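# Shelve the desk's cardboard box beside two foam blocks

## Task

Move the cardboard box from the desk onto the lowest shelf of the bookcase. It must sit flat (no tilt) and lie entirely within the rear half of that shelf. At the end both blue foam blocks must also rest on that same shelf. The robot must not topple or be left leaning, or the task fails. Everything must stay in place on its own, not held there by the robot.

## Robot and tools

ROBOT. TidyBot++: a wheeled base 0.54 m long, 0.50 m wide and 0.38 m tall on four driven casters. It carries one seven-joint arm ending in a two-finger gripper. The shoulder sits 0.12 m ahead of the base centre and 0.68 m above the floor. There are two cameras: base_camera on the chassis, and wrist_camera, which looks along the hand. The arm starts folded with the hand pointing down. In that state the wrist sticks out up to 0.08 m past the base front and the elbow is up to 1.15 m high. A downward-pointing hand reaches at most about 0.94 m above the floor, and only close to the base.

FRAMES. Base frame: origin on the floor below the base centre, x forward, y left, z up. hand_pose is reported in this frame. It is the point midway between the finger pads. Its z axis runs out along the fingers, and the fingers close along its y axis. The odometry frame is the base frame as it was when the scene began. Heading grows to the left and runs from -3.142 to 3.142. base_tilt is in degrees, positive when leaning forward or right, with a fixed error of about 1 degree.

execute_actions. Argument actions is a list holding one action, or none; an empty list only reports state and images. One action may have these keys:
- base: exactly one relative move, measured from where the base last reported itself. translate_m is metres along x, forward positive, -2 to 2. strafe_m is metres sideways, left positive, -2 to 2. rotate_rad is radians of turn in place, counter-clockwise seen from above positive, -6.3 to 6.3.
- joints: absolute targets keyed by name. Angles are in radians.
  - joint_1_rad: unbounded; turns the whole arm about vertical, and clockwise from above is positive (the reverse of rotate_rad).
  - joint_2_rad: shoulder, -2.249 to 2.249.
  - joint_3_rad: unbounded; upper-arm roll. From 3.14, positive swings a forward-bent forearm to the right.
  - joint_4_rad: elbow, -2.579 to 2.579.
  - joint_5_rad: unbounded; forearm roll, positive swings a bent hand to the right.
  - joint_6_rad: wrist, -2.099 to 2.099.
  - joint_7_rad: unbounded; hand roll. With the hand down, positive is counter-clockwise from above, and at 1.57 the fingers open toward the robot's left and right.
  - gripper_pos: 0 (open, about 85 mm gap) to 1 (closed). The gap is about 85 x (1 - gripper_pos) mm.
  Unbounded joints take the short way round, so turn them in steps under half a turn. Done tolerances are ±0.039 for joints 1-4, ±0.056 for joints 5-7 and ±0.03 for the gripper.
- speeds: optional caps for this action only. translate_m and strafe_m take 0.05 to 0.5 m/s; rotate_rad takes 0.1 to 1.57 rad/s. Defaults are the maxima.
A base move that needs more than 8.667 s at its capped speed is refused, and no action runs beyond 15 s. Unknown keys or out-of-range values make the whole call be refused, with no motion. cameras is a list drawn from base_camera, wrist_camera, all. Omitted, null or ["all"] returns both images; [] returns none. A part left out of an action may still be driving toward its earlier target.

ARM GEOMETRY. Segments: upper arm 0.42 m, forearm 0.31 m, hand 0.31 m. With joint_1_rad 0, joint_3_rad 3.14 and joint_5_rad 0, the arm moves in the x-z plane. Each segment's tilt from vertical (forward positive) is: upper = j2; forearm = j2 - j4; hand = j2 - j4 - j6. The hand point lies ahead of the shoulder by the sum of length x sin(tilt), and above it by the sum of length x cos(tilt). Closed fingertips reach about 20 mm beyond the hand point.

OTHER TOOLS. wait(seconds 0 to 10) commands nothing and returns state and images. zoom_image(camera base_camera or wrist_camera, region [x0, y0, x1, y1] in pixels, top-left origin, at most 504 x 504) enlarges part of that camera's latest image. read_manual(section "licences") only returns licence texts. finished_scene(scene = current scene number) ends the scene for good. Call it only when the result will hold without the robot.

RESULTS. base_status and joint_status report how each commanded motion ended:
- done: reached. For the base, this only means the wheels turned enough; slip is possible.
- off_target: came to rest short and may still be pushing.
- contact_stop or time_out: the target was dropped and it holds where it stopped. A blocked base can read done after stopping short.
- joint command not followed, with a cause: line: a self-collision check withheld the arm targets, and not_followed marks those joints. The gripper still moves.
- on_its_own: motion that was not commanded.
motor_effort gives percent of max per motor, with the peak in brackets; these are noisy. Other flags: ARM HIT (hard hit on the base or on the arm itself), motor temperatures per joint, MOTOR HOT (60 °C or more), and OVER-TEMPERATURE FAULT (75 °C; the arm sinks, and joints show limit_stop_at_motor_heat, so resend). If a call reports a stop, the later move calls in the same reply are skipped. A gripper at 1 reading done holds nothing; off_target means something is gripped.

ACCURACY. Friction and load leave the hand a cm or two off, and more when the arm is stretched or loaded. To correct, send last command + (wanted - read) on all seven joints. Do not command a joint to its read angle while holding something, or it sinks. Trust the images over hand_pose. Odometry drifts a few cm and degrees over many moves.

AVOID. Do not drive while the arm is snagged above about 0.8 m: the robot can tip. Keep horizontal shoves of a raised hand small, and back away to right a lean. Avoid hits that trip torque faults (joints 1-4 at 104.5 N m, warning 56.7; joints 5-7 at 51.3, warning 29.4); a fault freezes the arm for 10 s. Avoid driving the base into obstacles, drops, slams and hard pushes. Loose objects may occasionally get nudged. The simulation keeps running while you think, and the robot holds its last command meanwhile.

Each tool is called as a command line: name --argument value for each argument, lists and objects as JSON in quotes; but a table of rows of numbers goes row by row, as --pt "numbers of a row", without its own name.

## Session

execute_actions --actions '[]'

Scene clock: 0.00 s.
Motor temperatures (°C, as the motors report them): [33 33 30 34 36 33 35]
base_odometry: x=+0.000 y=+0.000 heading=+0.000 (m, m, rad; odometry frame)
base_tilt: forward=+0.2 right=-0.1 (deg)
base_status: not commanded
joint_positions: joint_1_rad=+0.005 joint_2_rad=-0.395 joint_3_rad=+3.122 joint_4_rad=-2.518 joint_5_rad=-0.026 joint_6_rad=-0.880 joint_7_rad=+1.532 gripper_pos=+0.000
joint_status: not commanded
motor_effort: joint_1_rad=+1 joint_2_rad=-1 joint_3_rad=+1 joint_4_rad=+15 joint_5_rad=+0 joint_6_rad=-1 joint_7_rad=+0 (%)
hand_pose: x=+0.2675 y=+0.0088 z=+0.5969 quat_wxyz=(-0.008, +0.997, -0.020, +0.069) (m; base frame)
pictures: base_camera, wrist_camera
Images, in order (width x height): base_camera 644x364, wrist_camera 644x476.

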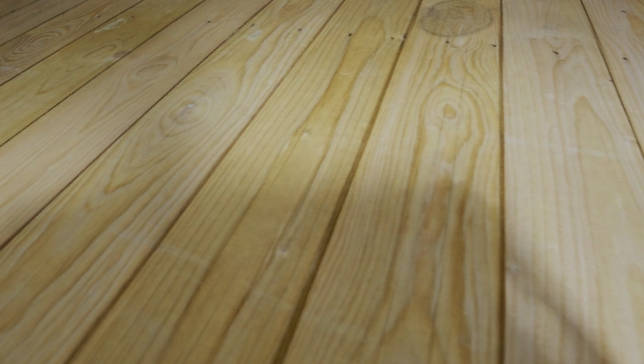

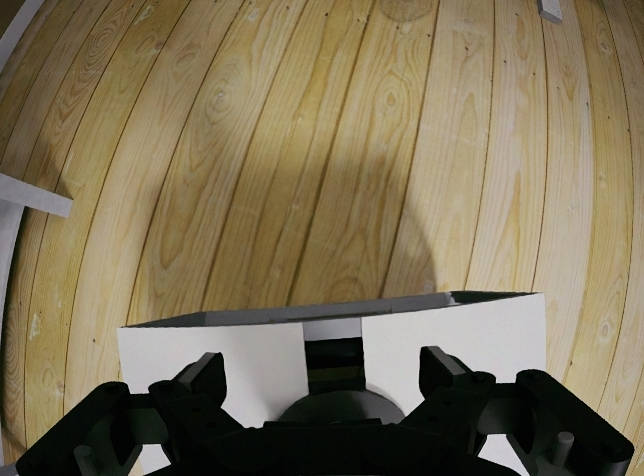

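execute_actions --actions '[{"joints":{"joint_2_rad":-0.8,"joint_4_rad":-2.0,"joint_6_rad":-0.75,"joint_7_rad":1.57,"joint_3_rad":3.14,"joint_5_rad":0}}]' --cameras '["wrist_camera"]'

execute_actions --actions '[{"joints":{"joint_1_rad":-1.3}}]' --cameras '["wrist_camera"]'

Scene clock: 2.20 s.
Motor temperatures (°C, as the motors report them): [33 33 30 34 36 33 35]
base_odometry: x=+0.000 y=+0.000 heading=+0.000 (m, m, rad; odometry frame)
base_tilt: forward=+0.2 right=-0.1 (deg)
base_status: not commanded
joint_positions: joint_1_rad=+0.005 joint_2_rad=-0.794 joint_3_rad=+3.122 joint_4_rad=-2.008 joint_5_rad=-0.026 joint_6_rad=-0.771 joint_7_rad=+1.550 gripper_pos=+0.000
joint_status: all done
motor_effort: joint_1_rad=+1(2) joint_2_rad=+4(6) joint_3_rad=+2(1) joint_4_rad=+21(21) joint_5_rad=+0(1) joint_6_rad=+6(8) joint_7_rad=+0(0) (%)
hand_pose: x=+0.3981 y=+0.0132 z=+0.9614 quat_wxyz=(-0.015, +0.837, -0.004, +0.547) (m; base frame)
pictures: wrist_camera
Images, in order (width x height): wrist_camera 644x476.

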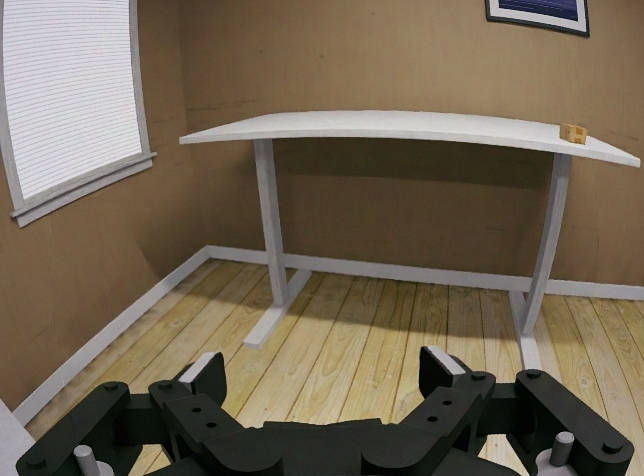

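Scene clock: 4.77 s.
Motor temperatures (°C, as the motors report them): [33 33 30 34 36 33 35]
base_odometry: x=+0.000 y=+0.000 heading=+0.000 (m, m, rad; odometry frame)
base_tilt: forward=+0.2 right=-0.1 (deg)
base_status: not commanded
joint_positions: joint_1_rad=-1.289 joint_2_rad=-0.794 joint_3_rad=+3.123 joint_4_rad=-2.008 joint_5_rad=-0.026 joint_6_rad=-0.771 joint_7_rad=+1.550 gripper_pos=+0.000
joint_status: all done
motor_effort: joint_1_rad=+1(2) joint_2_rad=+4(5) joint_3_rad=+2(2) joint_4_rad=+21(21) joint_5_rad=+0(0) joint_6_rad=+7(6) joint_7_rad=+0(0) (%)
hand_pose: x=+0.1830 y=+0.2720 z=+0.9614 quat_wxyz=(-0.341, +0.671, +0.501, +0.427) (m; base frame)
pictures: wrist_camera
Images, in order (width x height): wrist_camera 644x476.

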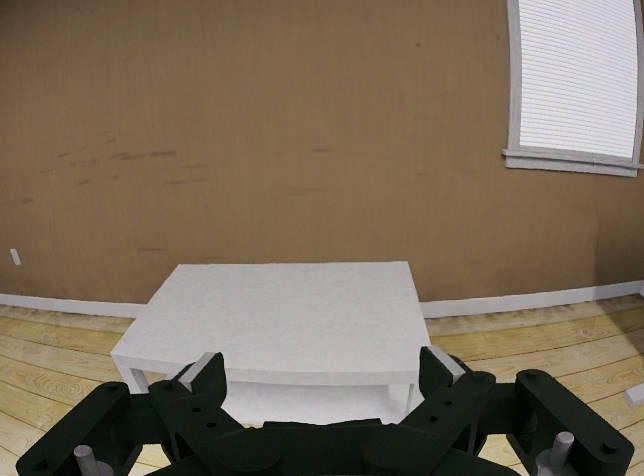

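execute_actions --actions '[{"joints":{"joint_1_rad":-3.1}}]' --cameras '["wrist_camera"]'

execute_actions --actions '[{"joints":{"joint_1_rad":-4.6}}]' --cameras '["wrist_camera"]'

Scene clock: 7.93 s.
Motor temperatures (°C, as the motors report them): [33 33 30 34 36 33 35]
base_odometry: x=+0.000 y=+0.000 heading=+0.000 (m, m, rad; odometry frame)
base_tilt: forward=+0.2 right=-0.1 (deg)
base_status: not commanded
joint_positions: joint_1_rad=-3.089 joint_2_rad=-0.794 joint_3_rad=+3.123 joint_4_rad=-2.008 joint_5_rad=-0.026 joint_6_rad=-0.771 joint_7_rad=+1.550 gripper_pos=+0.000
joint_status: all done
motor_effort: joint_1_rad=+1(3) joint_2_rad=+5(5) joint_3_rad=+2(2) joint_4_rad=+20(21) joint_5_rad=+0(1) joint_6_rad=+6(6) joint_7_rad=+0(0) (%)
hand_pose: x=-0.1604 y=+0.0007 z=+0.9614 quat_wxyz=(-0.547, +0.025, +0.837, -0.002) (m; base frame)
pictures: wrist_camera
Images, in order (width x height): wrist_camera 644x476.

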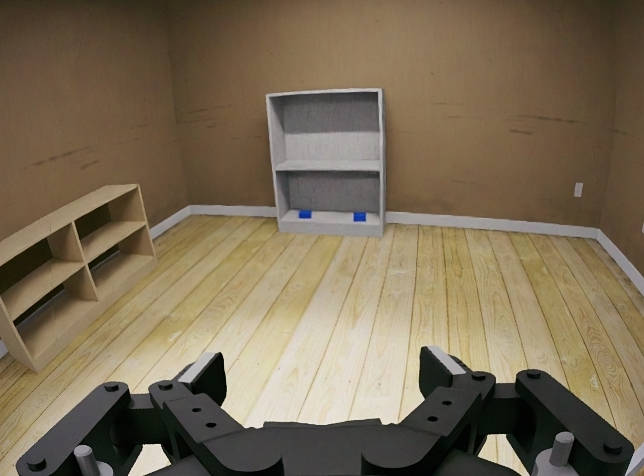

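Scene clock: 10.67 s.
Motor temperatures (°C, as the motors report them): [33 33 30 34 36 33 35]
base_odometry: x=+0.000 y=+0.000 heading=+0.000 (m, m, rad; odometry frame)
base_tilt: forward=+0.2 right=-0.1 (deg)
base_status: not commanded
joint_positions: joint_1_rad=-4.589 joint_2_rad=-0.794 joint_3_rad=+3.124 joint_4_rad=-2.008 joint_5_rad=-0.026 joint_6_rad=-0.771 joint_7_rad=+1.550 gripper_pos=+0.000
joint_status: all done
motor_effort: joint_1_rad=+1(2) joint_2_rad=+4(5) joint_3_rad=+2(2) joint_4_rad=+21(21) joint_5_rad=+0(0) joint_6_rad=+6(6) joint_7_rad=+0(0) (%)
hand_pose: x=+0.0985 y=-0.2787 z=+0.9614 quat_wxyz=(-0.399, -0.552, +0.629, -0.374) (m; base frame)
pictures: wrist_camera
Images, in order (width x height): wrist_camera 644x476.

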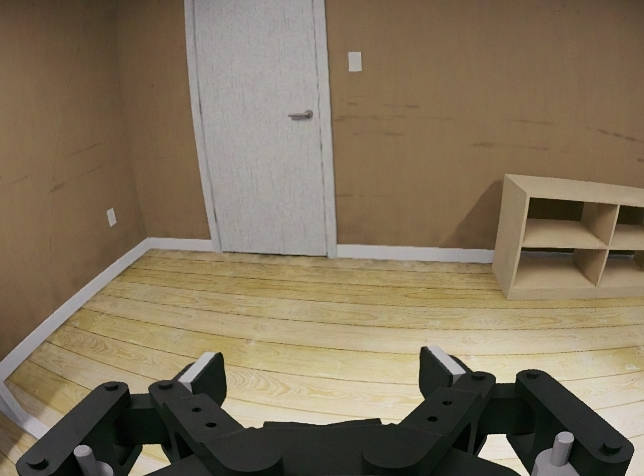

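execute_actions --actions '[{"base":{"rotate_rad":-0.3},"joints":{"joint_1_rad":-6.283,"joint_2_rad":-0.5,"joint_4_rad":-1.5,"joint_6_rad":-0.9}}]' --cameras '[]'

execute_actions --actions '[{"base":{"strafe_m":-0.4}}]'

Scene clock: 13.97 s.
Motor temperatures (°C, as the motors report them): [33 33 30 34 36 33 35]
base_odometry: x=+0.000 y=+0.000 heading=-0.299 (m, m, rad; odometry frame)
base_tilt: forward=+0.2 right=-0.1 (deg)
base_status: done
joint_positions: joint_1_rad=-6.271 joint_2_rad=-0.515 joint_3_rad=+3.126 joint_4_rad=-1.514 joint_5_rad=-0.026 joint_6_rad=-0.877 joint_7_rad=+1.550 gripper_pos=+0.000
joint_status: all done
motor_effort: joint_1_rad=+2(1) joint_2_rad=-2(5) joint_3_rad=+1(2) joint_4_rad=+19(21) joint_5_rad=+0(0) joint_6_rad=+6(5) joint_7_rad=+0(0) (%)
hand_pose: x=+0.4730 y=+0.0115 z=+1.1244 quat_wxyz=(+0.017, -0.806, +0.006, -0.591) (m; base frame)
pictures: none
No camera images: the call's "cameras" was empty. Leave "cameras" out to get every camera's image.

Scene clock: 16.10 s.
Motor temperatures (°C, as the motors report them): [33 33 30 34 36 33 35]
base_odometry: x=-0.118 y=-0.382 heading=-0.300 (m, m, rad; odometry frame)
base_tilt: forward=+0.2 right=-0.1 (deg)
base_status: done
joint_positions: joint_1_rad=-6.272 joint_2_rad=-0.514 joint_3_rad=+3.134 joint_4_rad=-1.514 joint_5_rad=-0.026 joint_6_rad=-0.877 joint_7_rad=+1.550 gripper_pos=+0.000
joint_status: not commanded
motor_effort: joint_1_rad=+1(1) joint_2_rad=-2(3) joint_3_rad=+1(3) joint_4_rad=+19(20) joint_5_rad=+0(1) joint_6_rad=+6(6) joint_7_rad=+0(0) (%)
hand_pose: x=+0.4733 y=+0.0074 z=+1.1243 quat_wxyz=(+0.016, -0.807, +0.010, -0.591) (m; base frame)
pictures: base_camera, wrist_camera
Images, in order (width x height): base_camera 644x364, wrist_camera 644x476.

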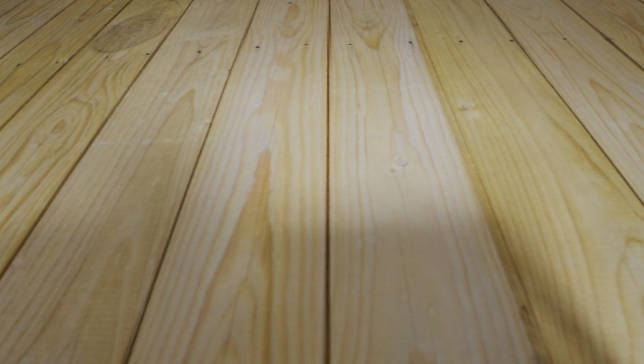

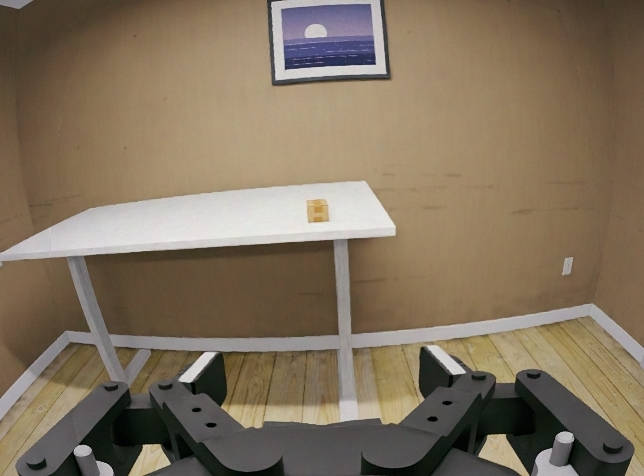

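execute_actions --actions '[{"base":{"translate_m":0.4}}]'

Scene clock: 18.47 s.
Motor temperatures (°C, as the motors report them): [33 33 30 35 36 33 35]
base_odometry: x=+0.264 y=-0.501 heading=-0.300 (m, m, rad; odometry frame)
base_tilt: forward=+0.2 right=-0.1 (deg)
base_status: done
joint_positions: joint_1_rad=-6.272 joint_2_rad=-0.496 joint_3_rad=+3.134 joint_4_rad=-1.510 joint_5_rad=-0.026 joint_6_rad=-0.880 joint_7_rad=+1.550 gripper_pos=+0.000
joint_status: not commanded
motor_effort: joint_1_rad=+1(2) joint_2_rad=-3(5) joint_3_rad=+1(2) joint_4_rad=+19(20) joint_5_rad=+0(0) joint_6_rad=+6(6) joint_7_rad=+0(0) (%)
hand_pose: x=+0.4806 y=+0.0074 z=+1.1190 quat_wxyz=(+0.016, -0.812, +0.010, -0.584) (m; base frame)
pictures: base_camera, wrist_camera
Images, in order (width x height): base_camera 644x364, wrist_camera 644x476.

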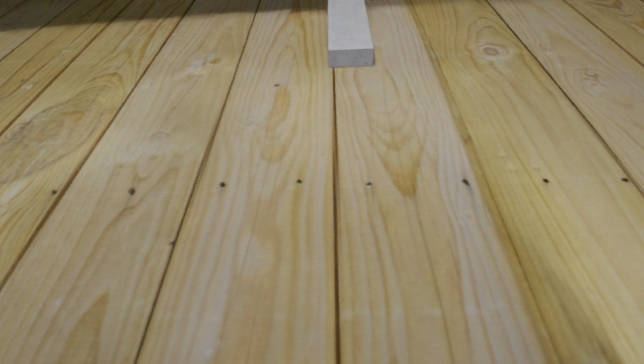

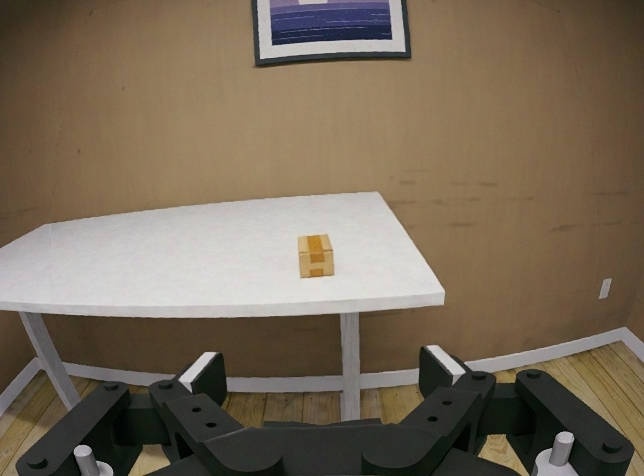

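execute_actions --actions '[{"joints":{"joint_2_rad":0.07,"joint_4_rad":-1.27,"joint_6_rad":-0.76,"joint_5_rad":0.025,"joint_7_rad":1.59}}]' --cameras '["wrist_camera"]'

Scene clock: 21.20 s.
Motor temperatures (°C, as the motors report them): [33 33 30 35 36 33 35]
base_odometry: x=+0.264 y=-0.501 heading=-0.300 (m, m, rad; odometry frame)
base_tilt: forward=+0.2 right=-0.1 (deg)
base_status: not commanded
joint_positions: joint_1_rad=-6.272 joint_2_rad=+0.073 joint_3_rad=+3.134 joint_4_rad=-1.284 joint_5_rad=-0.026 joint_6_rad=-0.783 joint_7_rad=+1.569 gripper_pos=+0.000
joint_status: all done
motor_effort: joint_1_rad=+1(2) joint_2_rad=-23(24) joint_3_rad=+0(1) joint_4_rad=+21(21) joint_5_rad=+0(0) joint_6_rad=+6(7) joint_7_rad=+0(0) (%)
hand_pose: x=+0.7189 y=+0.0046 z=+1.0007 quat_wxyz=(+0.012, -0.877, +0.006, -0.480) (m; base frame)
pictures: wrist_camera
Images, in order (width x height): wrist_camera 644x476.

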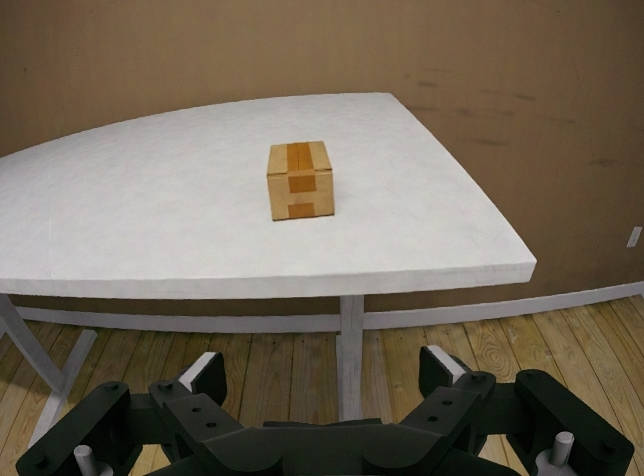

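execute_actions --actions '[{"base":{"strafe_m":0.022},"joints":{"joint_5_rad":0.05,"joint_6_rad":-0.74}}]' --cameras '[]'

execute_actions --actions '[{"base":{"translate_m":0.12},"speeds":{"translate_m":0.15}}]' --cameras '["wrist_camera"]'

Scene clock: 22.43 s.
Motor temperatures (°C, as the motors report them): [33 33 30 35 36 33 35]
base_odometry: x=+0.271 y=-0.480 heading=-0.301 (m, m, rad; odometry frame)
base_tilt: forward=+0.2 right=-0.1 (deg)
base_status: done
joint_positions: joint_1_rad=-6.280 joint_2_rad=+0.072 joint_3_rad=+3.135 joint_4_rad=-1.283 joint_5_rad=+0.006 joint_6_rad=-0.761 joint_7_rad=+1.569 gripper_pos=+0.000
joint_status: all done
motor_effort: joint_1_rad=+1(1) joint_2_rad=-22(24) joint_3_rad=+1(1) joint_4_rad=+21(22) joint_5_rad=+0(1) joint_6_rad=+5(5) joint_7_rad=+0(0) (%)
hand_pose: x=+0.7227 y=+0.0021 z=+1.0074 quat_wxyz=(-0.001, -0.871, -0.002, -0.491) (m; base frame)
pictures: none
No camera images: the call's "cameras" was empty. Leave "cameras" out to get every camera's image.

Scene clock: 23.90 s.
Motor temperatures (°C, as the motors report them): [33 33 30 35 36 33 35]
base_odometry: x=+0.386 y=-0.515 heading=-0.300 (m, m, rad; odometry frame)
base_tilt: forward=+0.2 right=-0.1 (deg)
base_status: done
joint_positions: joint_1_rad=-6.280 joint_2_rad=+0.072 joint_3_rad=+3.135 joint_4_rad=-1.281 joint_5_rad=+0.006 joint_6_rad=-0.760 joint_7_rad=+1.569 gripper_pos=+0.000
joint_status: not commanded
motor_effort: joint_1_rad=+1(1) joint_2_rad=-22(26) joint_3_rad=+1(0) joint_4_rad=+21(23) joint_5_rad=+0(0) joint_6_rad=+5(6) joint_7_rad=+0(0) (%)
hand_pose: x=+0.7228 y=+0.0021 z=+1.0088 quat_wxyz=(-0.001, -0.871, -0.002, -0.492) (m; base frame)
pictures: wrist_camera
Images, in order (width x height): wrist_camera 644x476.

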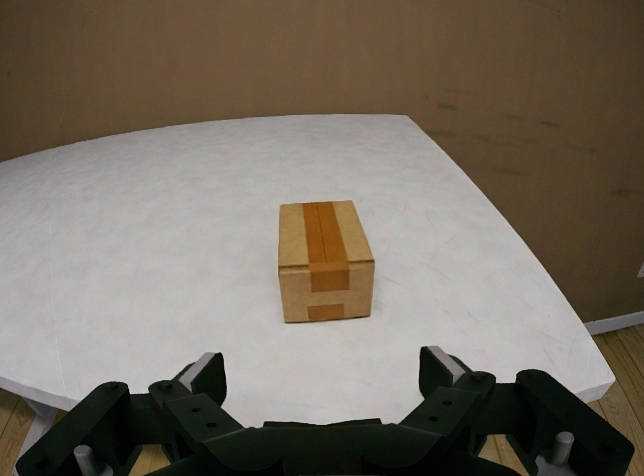

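execute_actions --actions '[{"base":{"translate_m":0.06},"speeds":{"translate_m":0.1},"joints":{"joint_4_rad":-1.31}}]' --cameras '["wrist_camera"]'

Scene clock: 25.53 s.
Motor temperatures (°C, as the motors report them): [33 33 30 35 36 33 35]
base_odometry: x=+0.443 y=-0.533 heading=-0.300 (m, m, rad; odometry frame)
base_tilt: forward=+0.2 right=-0.1 (deg)
base_status: done
joint_positions: joint_1_rad=-6.280 joint_2_rad=+0.072 joint_3_rad=+3.135 joint_4_rad=-1.303 joint_5_rad=+0.006 joint_6_rad=-0.759 joint_7_rad=+1.569 gripper_pos=+0.000
joint_status: all done
motor_effort: joint_1_rad=+2(3) joint_2_rad=-22(25) joint_3_rad=+0(2) joint_4_rad=+21(22) joint_5_rad=+0(0) joint_6_rad=+5(6) joint_7_rad=+0(0) (%)
hand_pose: x=+0.7207 y=+0.0021 z=+0.9964 quat_wxyz=(-0.001, -0.876, -0.002, -0.483) (m; base frame)
pictures: wrist_camera
Images, in order (width x height): wrist_camera 644x476.

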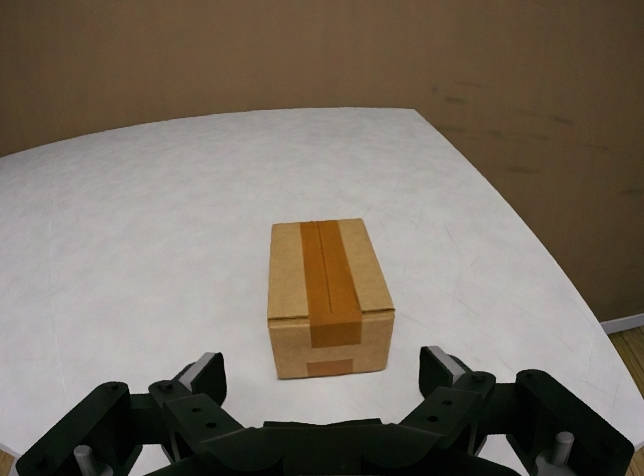

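execute_actions --actions '[{"base":{"translate_m":0.055},"speeds":{"translate_m":0.1},"joints":{"joint_4_rad":-1.325}}]' --cameras '["wrist_camera"]'

Scene clock: 27.03 s.
Motor temperatures (°C, as the motors report them): [33 33 30 35 36 33 35]
base_odometry: x=+0.496 y=-0.549 heading=-0.300 (m, m, rad; odometry frame)
base_tilt: forward=+0.2 right=-0.1 (deg)
base_status: done
joint_positions: joint_1_rad=-6.280 joint_2_rad=+0.071 joint_3_rad=+3.135 joint_4_rad=-1.315 joint_5_rad=+0.006 joint_6_rad=-0.759 joint_7_rad=+1.569 gripper_pos=+0.000
joint_status: all done
motor_effort: joint_1_rad=+2(3) joint_2_rad=-22(26) joint_3_rad=+1(2) joint_4_rad=+21(22) joint_5_rad=+0(0) joint_6_rad=+5(6) joint_7_rad=+0(0) (%)
hand_pose: x=+0.7193 y=+0.0021 z=+0.9902 quat_wxyz=(-0.001, -0.878, -0.002, -0.478) (m; base frame)
pictures: wrist_camera
Images, in order (width x height): wrist_camera 644x476.

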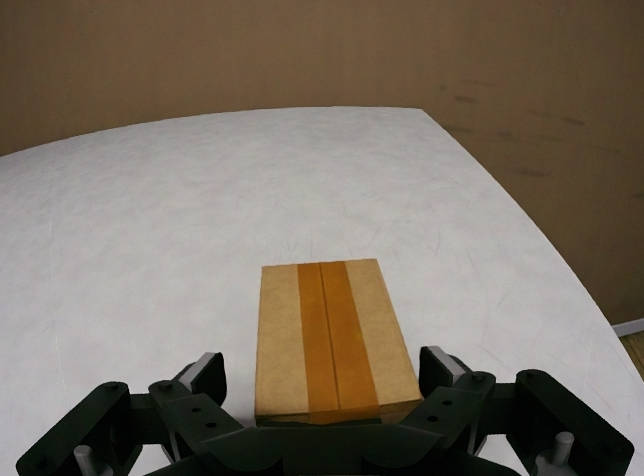

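execute_actions --actions '[{"joints":{"gripper_pos":1}}]' --cameras '["wrist_camera"]'

execute_actions --actions '[{"joints":{"joint_4_rad":-1.2}}]' --cameras '["wrist_camera"]'

Scene clock: 28.40 s.
Motor temperatures (°C, as the motors report them): [33 33 30 35 36 33 35]
base_odometry: x=+0.496 y=-0.549 heading=-0.300 (m, m, rad; odometry frame)
base_tilt: forward=+0.2 right=-0.1 (deg)
base_status: not commanded
joint_positions: joint_1_rad=-6.280 joint_2_rad=+0.071 joint_3_rad=+3.135 joint_4_rad=-1.315 joint_5_rad=+0.006 joint_6_rad=-0.758 joint_7_rad=+1.570 gripper_pos=+0.349
joint_status: gripper_pos off_target (ended at +0.349, target +1.000)
motor_effort: joint_1_rad=+1(2) joint_2_rad=-21(22) joint_3_rad=+1(1) joint_4_rad=+20(21) joint_5_rad=+0(0) joint_6_rad=+5(6) joint_7_rad=+0(0) (%)
hand_pose: x=+0.7194 y=+0.0021 z=+0.9904 quat_wxyz=(-0.001, -0.878, -0.002, -0.478) (m; base frame)
pictures: wrist_camera
Images, in order (width x height): wrist_camera 644x476.

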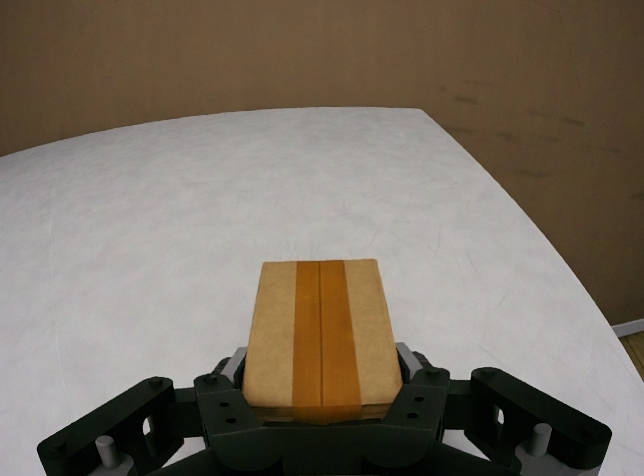

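Scene clock: 29.40 s.
Motor temperatures (°C, as the motors report them): [33 33 30 35 36 33 35]
base_odometry: x=+0.496 y=-0.549 heading=-0.300 (m, m, rad; odometry frame)
base_tilt: forward=+0.2 right=-0.1 (deg)
base_status: not commanded
joint_positions: joint_1_rad=-6.280 joint_2_rad=+0.074 joint_3_rad=+3.135 joint_4_rad=-1.211 joint_5_rad=+0.006 joint_6_rad=-0.758 joint_7_rad=+1.570 gripper_pos=+0.349
joint_status: all done
motor_effort: joint_1_rad=+2(2) joint_2_rad=-23(25) joint_3_rad=+0(0) joint_4_rad=+22(22) joint_5_rad=+0(0) joint_6_rad=+7(7) joint_7_rad=+0(0) (%)
hand_pose: x=+0.7288 y=+0.0021 z=+1.0485 quat_wxyz=(-0.001, -0.853, -0.002, -0.522) (m; base frame)
pictures: wrist_camera
Images, in order (width x height): wrist_camera 644x476.

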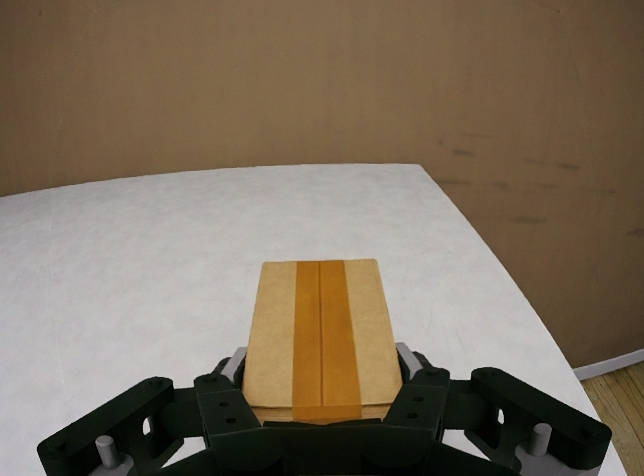

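execute_actions --actions '[{"base":{"translate_m":-1.5}}]' --cameras '[]'

execute_actions --actions '[{"base":{"rotate_rad":3.14},"joints":{"joint_2_rad":-0.2,"joint_4_rad":-2.2,"joint_6_rad":-0.15}}]'

Scene clock: 35.60 s.
Motor temperatures (°C, as the motors report them): [33 33 30 35 36 33 35]
base_odometry: x=-0.937 y=-0.105 heading=-0.300 (m, m, rad; odometry frame)
base_tilt: forward=+0.2 right=-0.1 (deg)
base_status: done
joint_positions: joint_1_rad=-6.281 joint_2_rad=+0.075 joint_3_rad=+3.135 joint_4_rad=-1.211 joint_5_rad=+0.007 joint_6_rad=-0.758 joint_7_rad=+1.570 gripper_pos=+0.349
joint_status: not commanded
motor_effort: joint_1_rad=+2(3) joint_2_rad=-23(27) joint_3_rad=+0(3) joint_4_rad=+22(24) joint_5_rad=+0(1) joint_6_rad=+7(8) joint_7_rad=+0(0) (%)
hand_pose: x=+0.7291 y=+0.0018 z=+1.0481 quat_wxyz=(-0.002, -0.853, -0.002, -0.522) (m; base frame)
pictures: none
No camera images: the call's "cameras" was empty. Leave "cameras" out to get every camera's image.

Scene clock: 38.90 s.
Motor temperatures (°C, as the motors report them): [33 33 30 35 36 33 35]
base_odometry: x=-0.937 y=-0.105 heading=+2.839 (m, m, rad; odometry frame)
base_tilt: forward=+0.2 right=-0.1 (deg)
base_status: done
joint_positions: joint_1_rad=-6.282 joint_2_rad=-0.180 joint_3_rad=+3.139 joint_4_rad=-2.191 joint_5_rad=+0.007 joint_6_rad=-0.175 joint_7_rad=+1.570 gripper_pos=+0.349
joint_status: all done
motor_effort: joint_1_rad=+2(3) joint_2_rad=-13(24) joint_3_rad=+1(2) joint_4_rad=+21(22) joint_5_rad=+1(1) joint_6_rad=+6(6) joint_7_rad=+0(0) (%)
hand_pose: x=+0.5824 y=+0.0020 z=+0.7824 quat_wxyz=(-0.002, -0.888, -0.003, -0.460) (m; base frame)
pictures: base_camera, wrist_camera
Images, in order (width x height): base_camera 644x364, wrist_camera 644x476.

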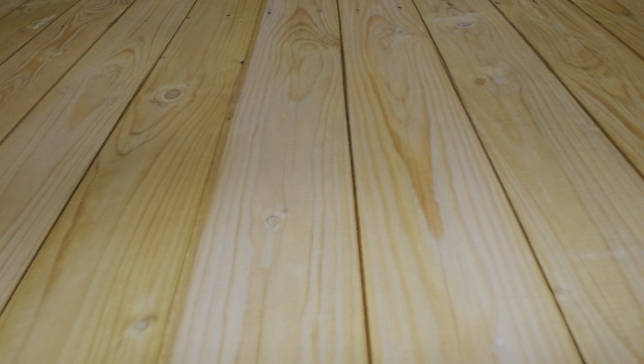

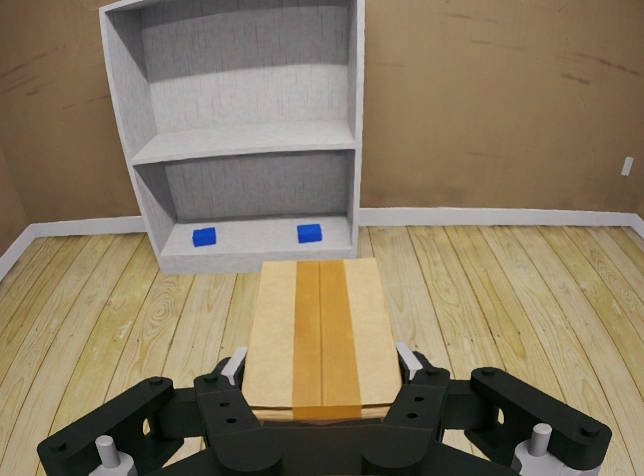

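execute_actions --actions '[{"base":{"strafe_m":0.26},"joints":{"joint_2_rad":1.64,"joint_4_rad":-1.0,"joint_6_rad":0.54}}]' --cameras '[]'

execute_actions --actions '[{"base":{"translate_m":0.5}}]'

Scene clock: 42.50 s.
Motor temperatures (°C, as the motors report them): [33 33 30 35 36 33 35]
base_odometry: x=-1.014 y=-0.354 heading=+2.840 (m, m, rad; odometry frame)
base_tilt: forward=+0.2 right=-0.1 (deg)
base_status: done
joint_positions: joint_1_rad=-6.285 joint_2_rad=+1.643 joint_3_rad=+3.138 joint_4_rad=-1.018 joint_5_rad=+0.007 joint_6_rad=+0.512 joint_7_rad=+1.570 gripper_pos=+0.349
joint_status: all done
motor_effort: joint_1_rad=+2(5) joint_2_rad=-46(50) joint_3_rad=+0(3) joint_4_rad=+13(21) joint_5_rad=+0(0) joint_6_rad=+6(7) joint_7_rad=+0(0) (%)
hand_pose: x=+0.9444 y=+0.0057 z=+0.2023 quat_wxyz=(+0.002, -0.879, -0.003, -0.476) (m; base frame)
pictures: none
No camera images: the call's "cameras" was empty. Leave "cameras" out to get every camera's image.

Scene clock: 44.83 s.
Motor temperatures (°C, as the motors report them): [33 33 30 35 36 33 35]
base_odometry: x=-1.492 y=-0.206 heading=+2.841 (m, m, rad; odometry frame)
base_tilt: forward=+0.2 right=-0.1 (deg)
base_status: done
joint_positions: joint_1_rad=-6.285 joint_2_rad=+1.644 joint_3_rad=+3.138 joint_4_rad=-1.009 joint_5_rad=+0.007 joint_6_rad=+0.515 joint_7_rad=+1.570 gripper_pos=+0.349
joint_status: not commanded
motor_effort: joint_1_rad=+2(1) joint_2_rad=-47(48) joint_3_rad=+0(1) joint_4_rad=+13(15) joint_5_rad=+0(0) joint_6_rad=+6(6) joint_7_rad=+0(0) (%)
hand_pose: x=+0.9487 y=+0.0055 z=+0.2063 quat_wxyz=(+0.002, -0.877, -0.003, -0.481) (m; base frame)
pictures: base_camera, wrist_camera
Images, in order (width x height): base_camera 644x364, wrist_camera 644x476.

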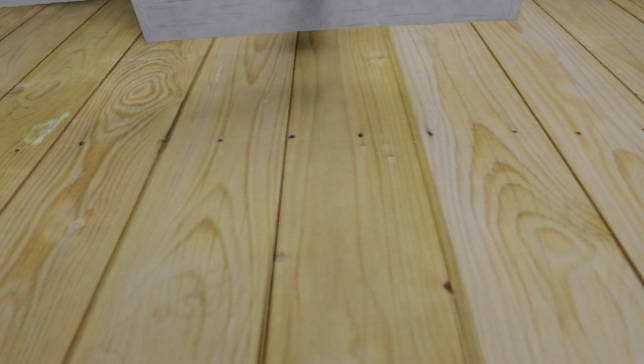

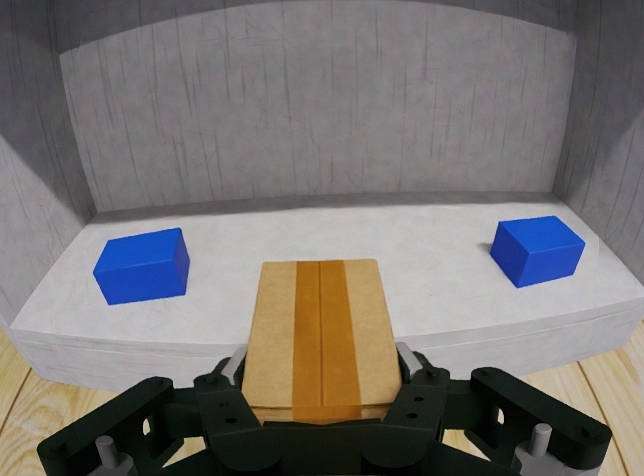

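execute_actions --actions '[{"base":{"rotate_rad":0.06}}]' --cameras '[]'

execute_actions --actions '[{"base":{"translate_m":0.25},"speeds":{"translate_m":0.2}}]'

Scene clock: 46.23 s.
Motor temperatures (°C, as the motors report them): [33 34 30 35 36 33 35]
base_odometry: x=-1.492 y=-0.205 heading=+2.901 (m, m, rad; odometry frame)
base_tilt: forward=+0.2 right=-0.1 (deg)
base_status: done
joint_positions: joint_1_rad=-6.289 joint_2_rad=+1.644 joint_3_rad=+3.138 joint_4_rad=-1.009 joint_5_rad=+0.007 joint_6_rad=+0.515 joint_7_rad=+1.570 gripper_pos=+0.349
joint_status: not commanded
motor_effort: joint_1_rad=+1(3) joint_2_rad=-47(47) joint_3_rad=-1(2) joint_4_rad=+13(13) joint_5_rad=+0(1) joint_6_rad=+6(6) joint_7_rad=+0(0) (%)
hand_pose: x=+0.9487 y=+0.0091 z=+0.2063 quat_wxyz=(+0.003, -0.877, -0.005, -0.481) (m; base frame)
pictures: none
No camera images: the call's "cameras" was empty. Leave "cameras" out to get every camera's image.

Scene clock: 48.23 s.
Motor temperatures (°C, as the motors report them): [33 34 30 35 36 33 35]
base_odometry: x=-1.735 y=-0.146 heading=+2.902 (m, m, rad; odometry frame)
base_tilt: forward=+0.2 right=-0.1 (deg)
base_status: done
joint_positions: joint_1_rad=-6.289 joint_2_rad=+1.644 joint_3_rad=+3.138 joint_4_rad=-1.008 joint_5_rad=+0.007 joint_6_rad=+0.515 joint_7_rad=+1.570 gripper_pos=+0.349
joint_status: not commanded
motor_effort: joint_1_rad=+2(2) joint_2_rad=-47(48) joint_3_rad=+0(2) joint_4_rad=+13(14) joint_5_rad=+0(1) joint_6_rad=+6(7) joint_7_rad=+0(0) (%)
hand_pose: x=+0.9488 y=+0.0087 z=+0.2062 quat_wxyz=(+0.003, -0.877, -0.005, -0.481) (m; base frame)
pictures: base_camera, wrist_camera
Images, in order (width x height): base_camera 644x364, wrist_camera 644x476.

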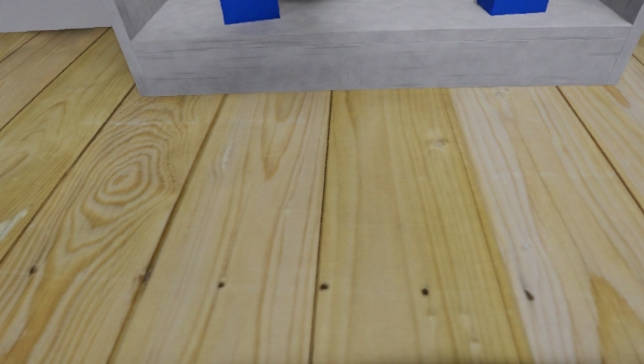

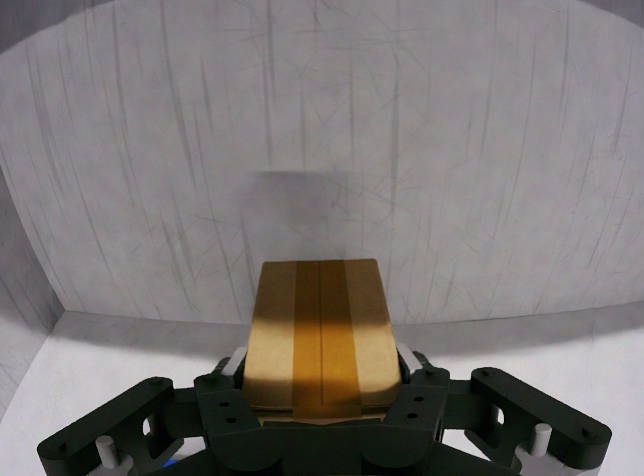

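execute_actions --actions '[{"base":{"strafe_m":-0.05},"joints":{"joint_2_rad":1.73,"joint_6_rad":0.625}}]' --cameras '[]'

execute_actions --actions '[{"base":{"translate_m":0.06},"speeds":{"translate_m":0.1}}]'

Scene clock: 49.87 s.
Motor temperatures (°C, as the motors report them): [33 34 30 35 36 33 35]
base_odometry: x=-1.724 y=-0.097 heading=+2.902 (m, m, rad; odometry frame)
base_tilt: forward=+0.2 right=-0.1 (deg)
base_status: done
joint_positions: joint_1_rad=-6.277 joint_2_rad=+1.740 joint_3_rad=+3.138 joint_4_rad=-1.008 joint_5_rad=+0.007 joint_6_rad=+0.598 joint_7_rad=+1.570 gripper_pos=+0.349
joint_status: all done
motor_effort: joint_1_rad=+1(3) joint_2_rad=-44(49) joint_3_rad=+0(2) joint_4_rad=+11(13) joint_5_rad=+0(1) joint_6_rad=+6(7) joint_7_rad=+0(0) (%)
hand_pose: x=+0.9146 y=-0.0009 z=+0.1499 quat_wxyz=(+0.001, -0.880, +0.001, -0.476) (m; base frame)
pictures: none
No camera images: the call's "cameras" was empty. Leave "cameras" out to get every camera's image.

Scene clock: 51.00 s.
Motor temperatures (°C, as the motors report them): [33 34 30 35 37 33 35]
base_odometry: x=-1.782 y=-0.083 heading=+2.902 (m, m, rad; odometry frame)
base_tilt: forward=+0.2 right=-0.1 (deg)
base_status: done
joint_positions: joint_1_rad=-6.277 joint_2_rad=+1.740 joint_3_rad=+3.138 joint_4_rad=-1.008 joint_5_rad=+0.007 joint_6_rad=+0.599 joint_7_rad=+1.570 gripper_pos=+0.349
joint_status: not commanded
motor_effort: joint_1_rad=+2(3) joint_2_rad=-44(47) joint_3_rad=+0(0) joint_4_rad=+11(13) joint_5_rad=+0(0) joint_6_rad=+7(6) joint_7_rad=+0(0) (%)
hand_pose: x=+0.9152 y=-0.0008 z=+0.1507 quat_wxyz=(+0.001, -0.879, +0.001, -0.476) (m; base frame)
pictures: base_camera, wrist_camera
Images, in order (width x height): base_camera 644x364, wrist_camera 644x476.

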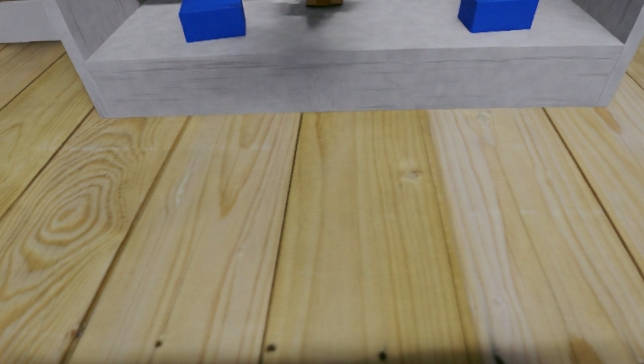

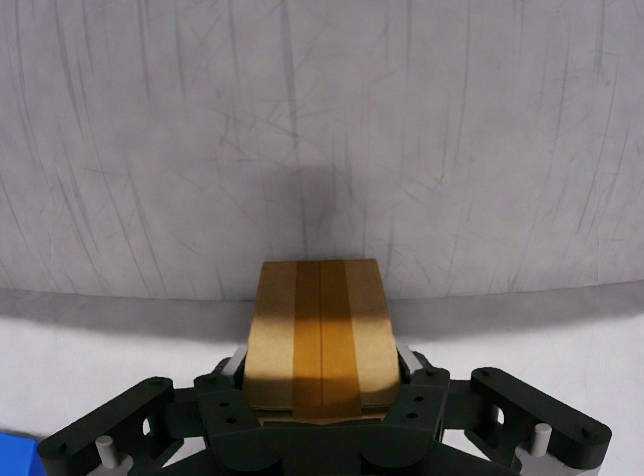

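execute_actions --actions '[{"base":{"translate_m":0.035},"speeds":{"translate_m":0.06},"joints":{"joint_2_rad":1.757,"joint_6_rad":0.65}}]'

Scene clock: 53.53 s.
Motor temperatures (°C, as the motors report them): [33 34 30 35 37 33 35]
base_odometry: x=-1.816 y=-0.074 heading=+2.901 (m, m, rad; odometry frame)
base_tilt: forward=+0.2 right=-0.1 (deg)
base_status: done
joint_positions: joint_1_rad=-6.278 joint_2_rad=+1.755 joint_3_rad=+3.138 joint_4_rad=-1.024 joint_5_rad=+0.007 joint_6_rad=+0.639 joint_7_rad=+1.571 gripper_pos=+0.349
joint_status: all done
motor_effort: joint_1_rad=+1(1) joint_2_rad=-44(46) joint_3_rad=-1(1) joint_4_rad=+14(24) joint_5_rad=+1(1) joint_6_rad=+7(8) joint_7_rad=+0(1) (%)
hand_pose: x=+0.9063 y=-0.0004 z=+0.1430 quat_wxyz=(+0.000, -0.877, +0.000, -0.480) (m; base frame)
pictures: base_camera, wrist_camera
Images, in order (width x height): base_camera 644x364, wrist_camera 644x476.

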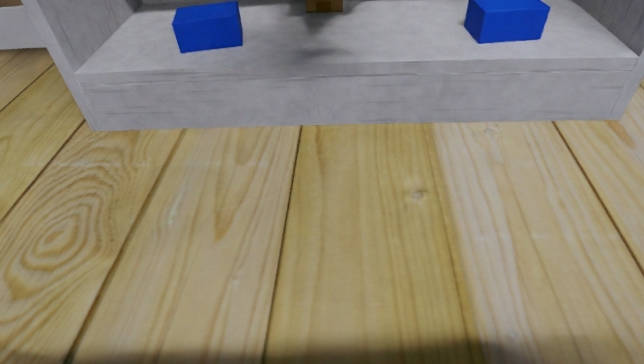

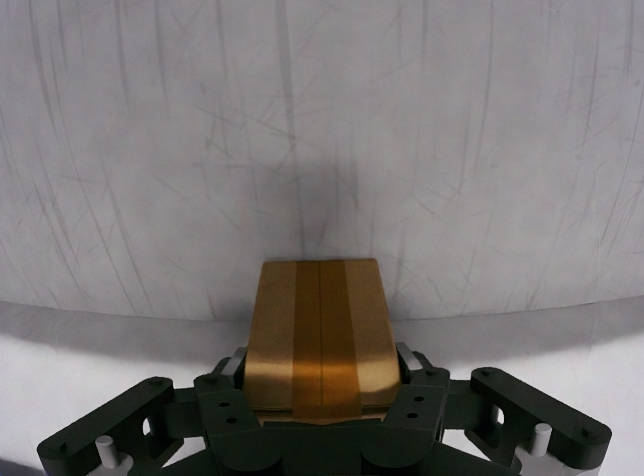

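execute_actions --actions '[{"joints":{"joint_2_rad":1.775}}]'

Scene clock: 54.53 s.
Motor temperatures (°C, as the motors report them): [33 34 30 35 37 33 35]
base_odometry: x=-1.816 y=-0.074 heading=+2.901 (m, m, rad; odometry frame)
base_tilt: forward=+0.2 right=-0.1 (deg)
base_status: not commanded
joint_positions: joint_1_rad=-6.278 joint_2_rad=+1.755 joint_3_rad=+3.138 joint_4_rad=-1.024 joint_5_rad=+0.007 joint_6_rad=+0.639 joint_7_rad=+1.571 gripper_pos=+0.349
joint_status: all done
motor_effort: joint_1_rad=+1(1) joint_2_rad=-41(44) joint_3_rad=+0(1) joint_4_rad=+14(14) joint_5_rad=+1(1) joint_6_rad=+5(5) joint_7_rad=+0(0) (%)
hand_pose: x=+0.9062 y=-0.0004 z=+0.1428 quat_wxyz=(+0.000, -0.877, +0.000, -0.480) (m; base frame)
pictures: base_camera, wrist_camera
Images, in order (width x height): base_camera 644x364, wrist_camera 644x476.

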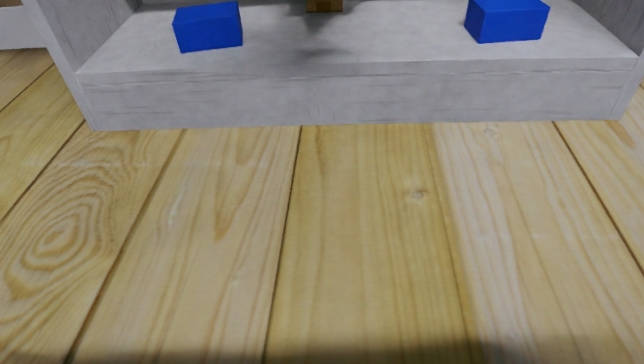

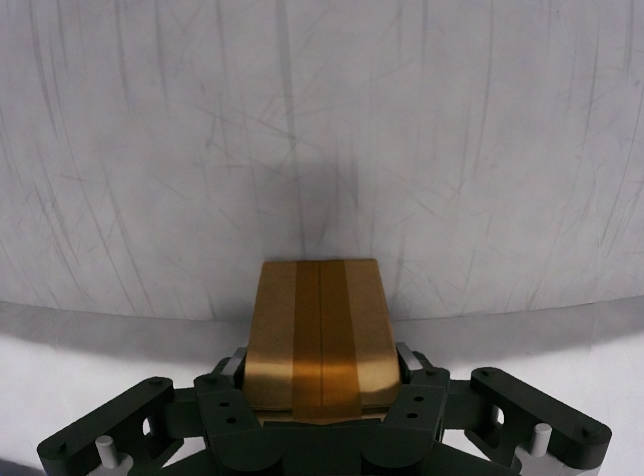

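The box is resting on the shelf, so I'll release it and back away.

execute_actions --actions '[{"joints":{"joint_2_rad":1.755,"joint_4_rad":-1.02,"gripper_pos":0.1}}]' --cameras '["wrist_camera"]'

execute_actions --actions '[{"base":{"translate_m":-0.3},"speeds":{"translate_m":0.25},"joints":{"joint_2_rad":1.72}}]'

Scene clock: 55.97 s.
Motor temperatures (°C, as the motors report them): [33 34 30 35 37 33 35]
base_odometry: x=-1.816 y=-0.074 heading=+2.901 (m, m, rad; odometry frame)
base_tilt: forward=+0.2 right=-0.1 (deg)
base_status: not commanded
joint_positions: joint_1_rad=-6.278 joint_2_rad=+1.754 joint_3_rad=+3.138 joint_4_rad=-1.024 joint_5_rad=+0.007 joint_6_rad=+0.639 joint_7_rad=+1.571 gripper_pos=+0.100
joint_status: all done
motor_effort: joint_1_rad=+2(1) joint_2_rad=-42(45) joint_3_rad=+0(1) joint_4_rad=+10(14) joint_5_rad=+0(1) joint_6_rad=+5(7) joint_7_rad=+0(0) (%)
hand_pose: x=+0.9068 y=-0.0004 z=+0.1436 quat_wxyz=(+0.000, -0.877, +0.000, -0.481) (m; base frame)
pictures: wrist_camera
Images, in order (width x height): wrist_camera 644x476.

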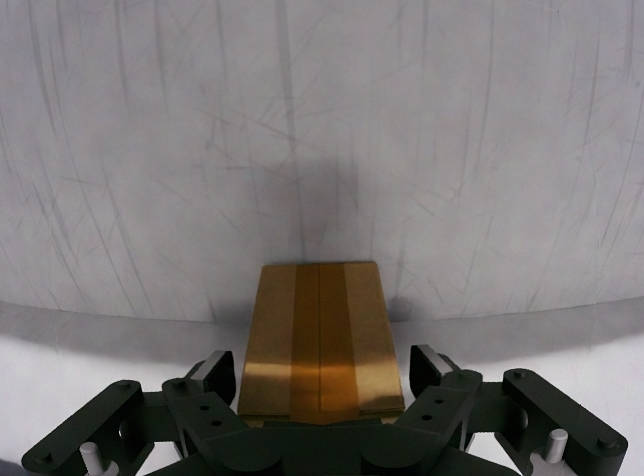

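Scene clock: 58.03 s.
Motor temperatures (°C, as the motors report them): [33 34 30 35 37 33 35]
base_odometry: x=-1.524 y=-0.146 heading=+2.901 (m, m, rad; odometry frame)
base_tilt: forward=+0.2 right=-0.1 (deg)
base_status: done
joint_positions: joint_1_rad=-6.280 joint_2_rad=+1.720 joint_3_rad=+3.138 joint_4_rad=-1.021 joint_5_rad=+0.007 joint_6_rad=+0.639 joint_7_rad=+1.571 gripper_pos=+0.100
joint_status: all done
motor_effort: joint_1_rad=+2(5) joint_2_rad=-44(45) joint_3_rad=+0(1) joint_4_rad=+11(12) joint_5_rad=+0(1) joint_6_rad=+6(6) joint_7_rad=+0(1) (%)
hand_pose: x=+0.9262 y=+0.0013 z=+0.1723 quat_wxyz=(+0.001, -0.868, -0.001, -0.497) (m; base frame)
pictures: base_camera, wrist_camera
Images, in order (width x height): base_camera 644x364, wrist_camera 644x476.

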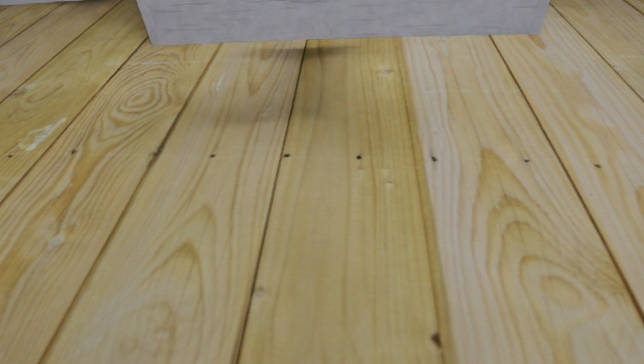

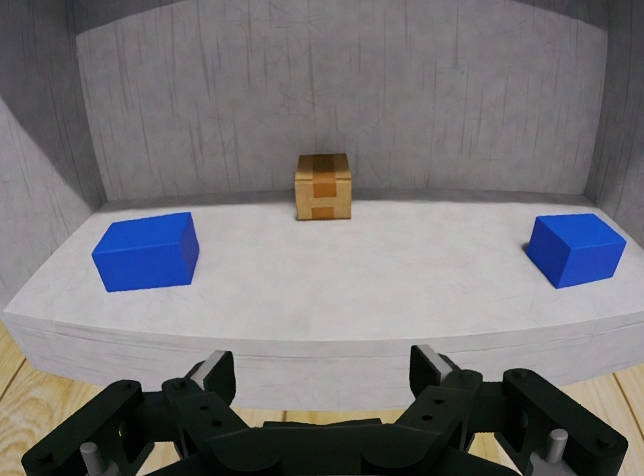

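finished_scene --scene 1

The scene is finished: the task was done.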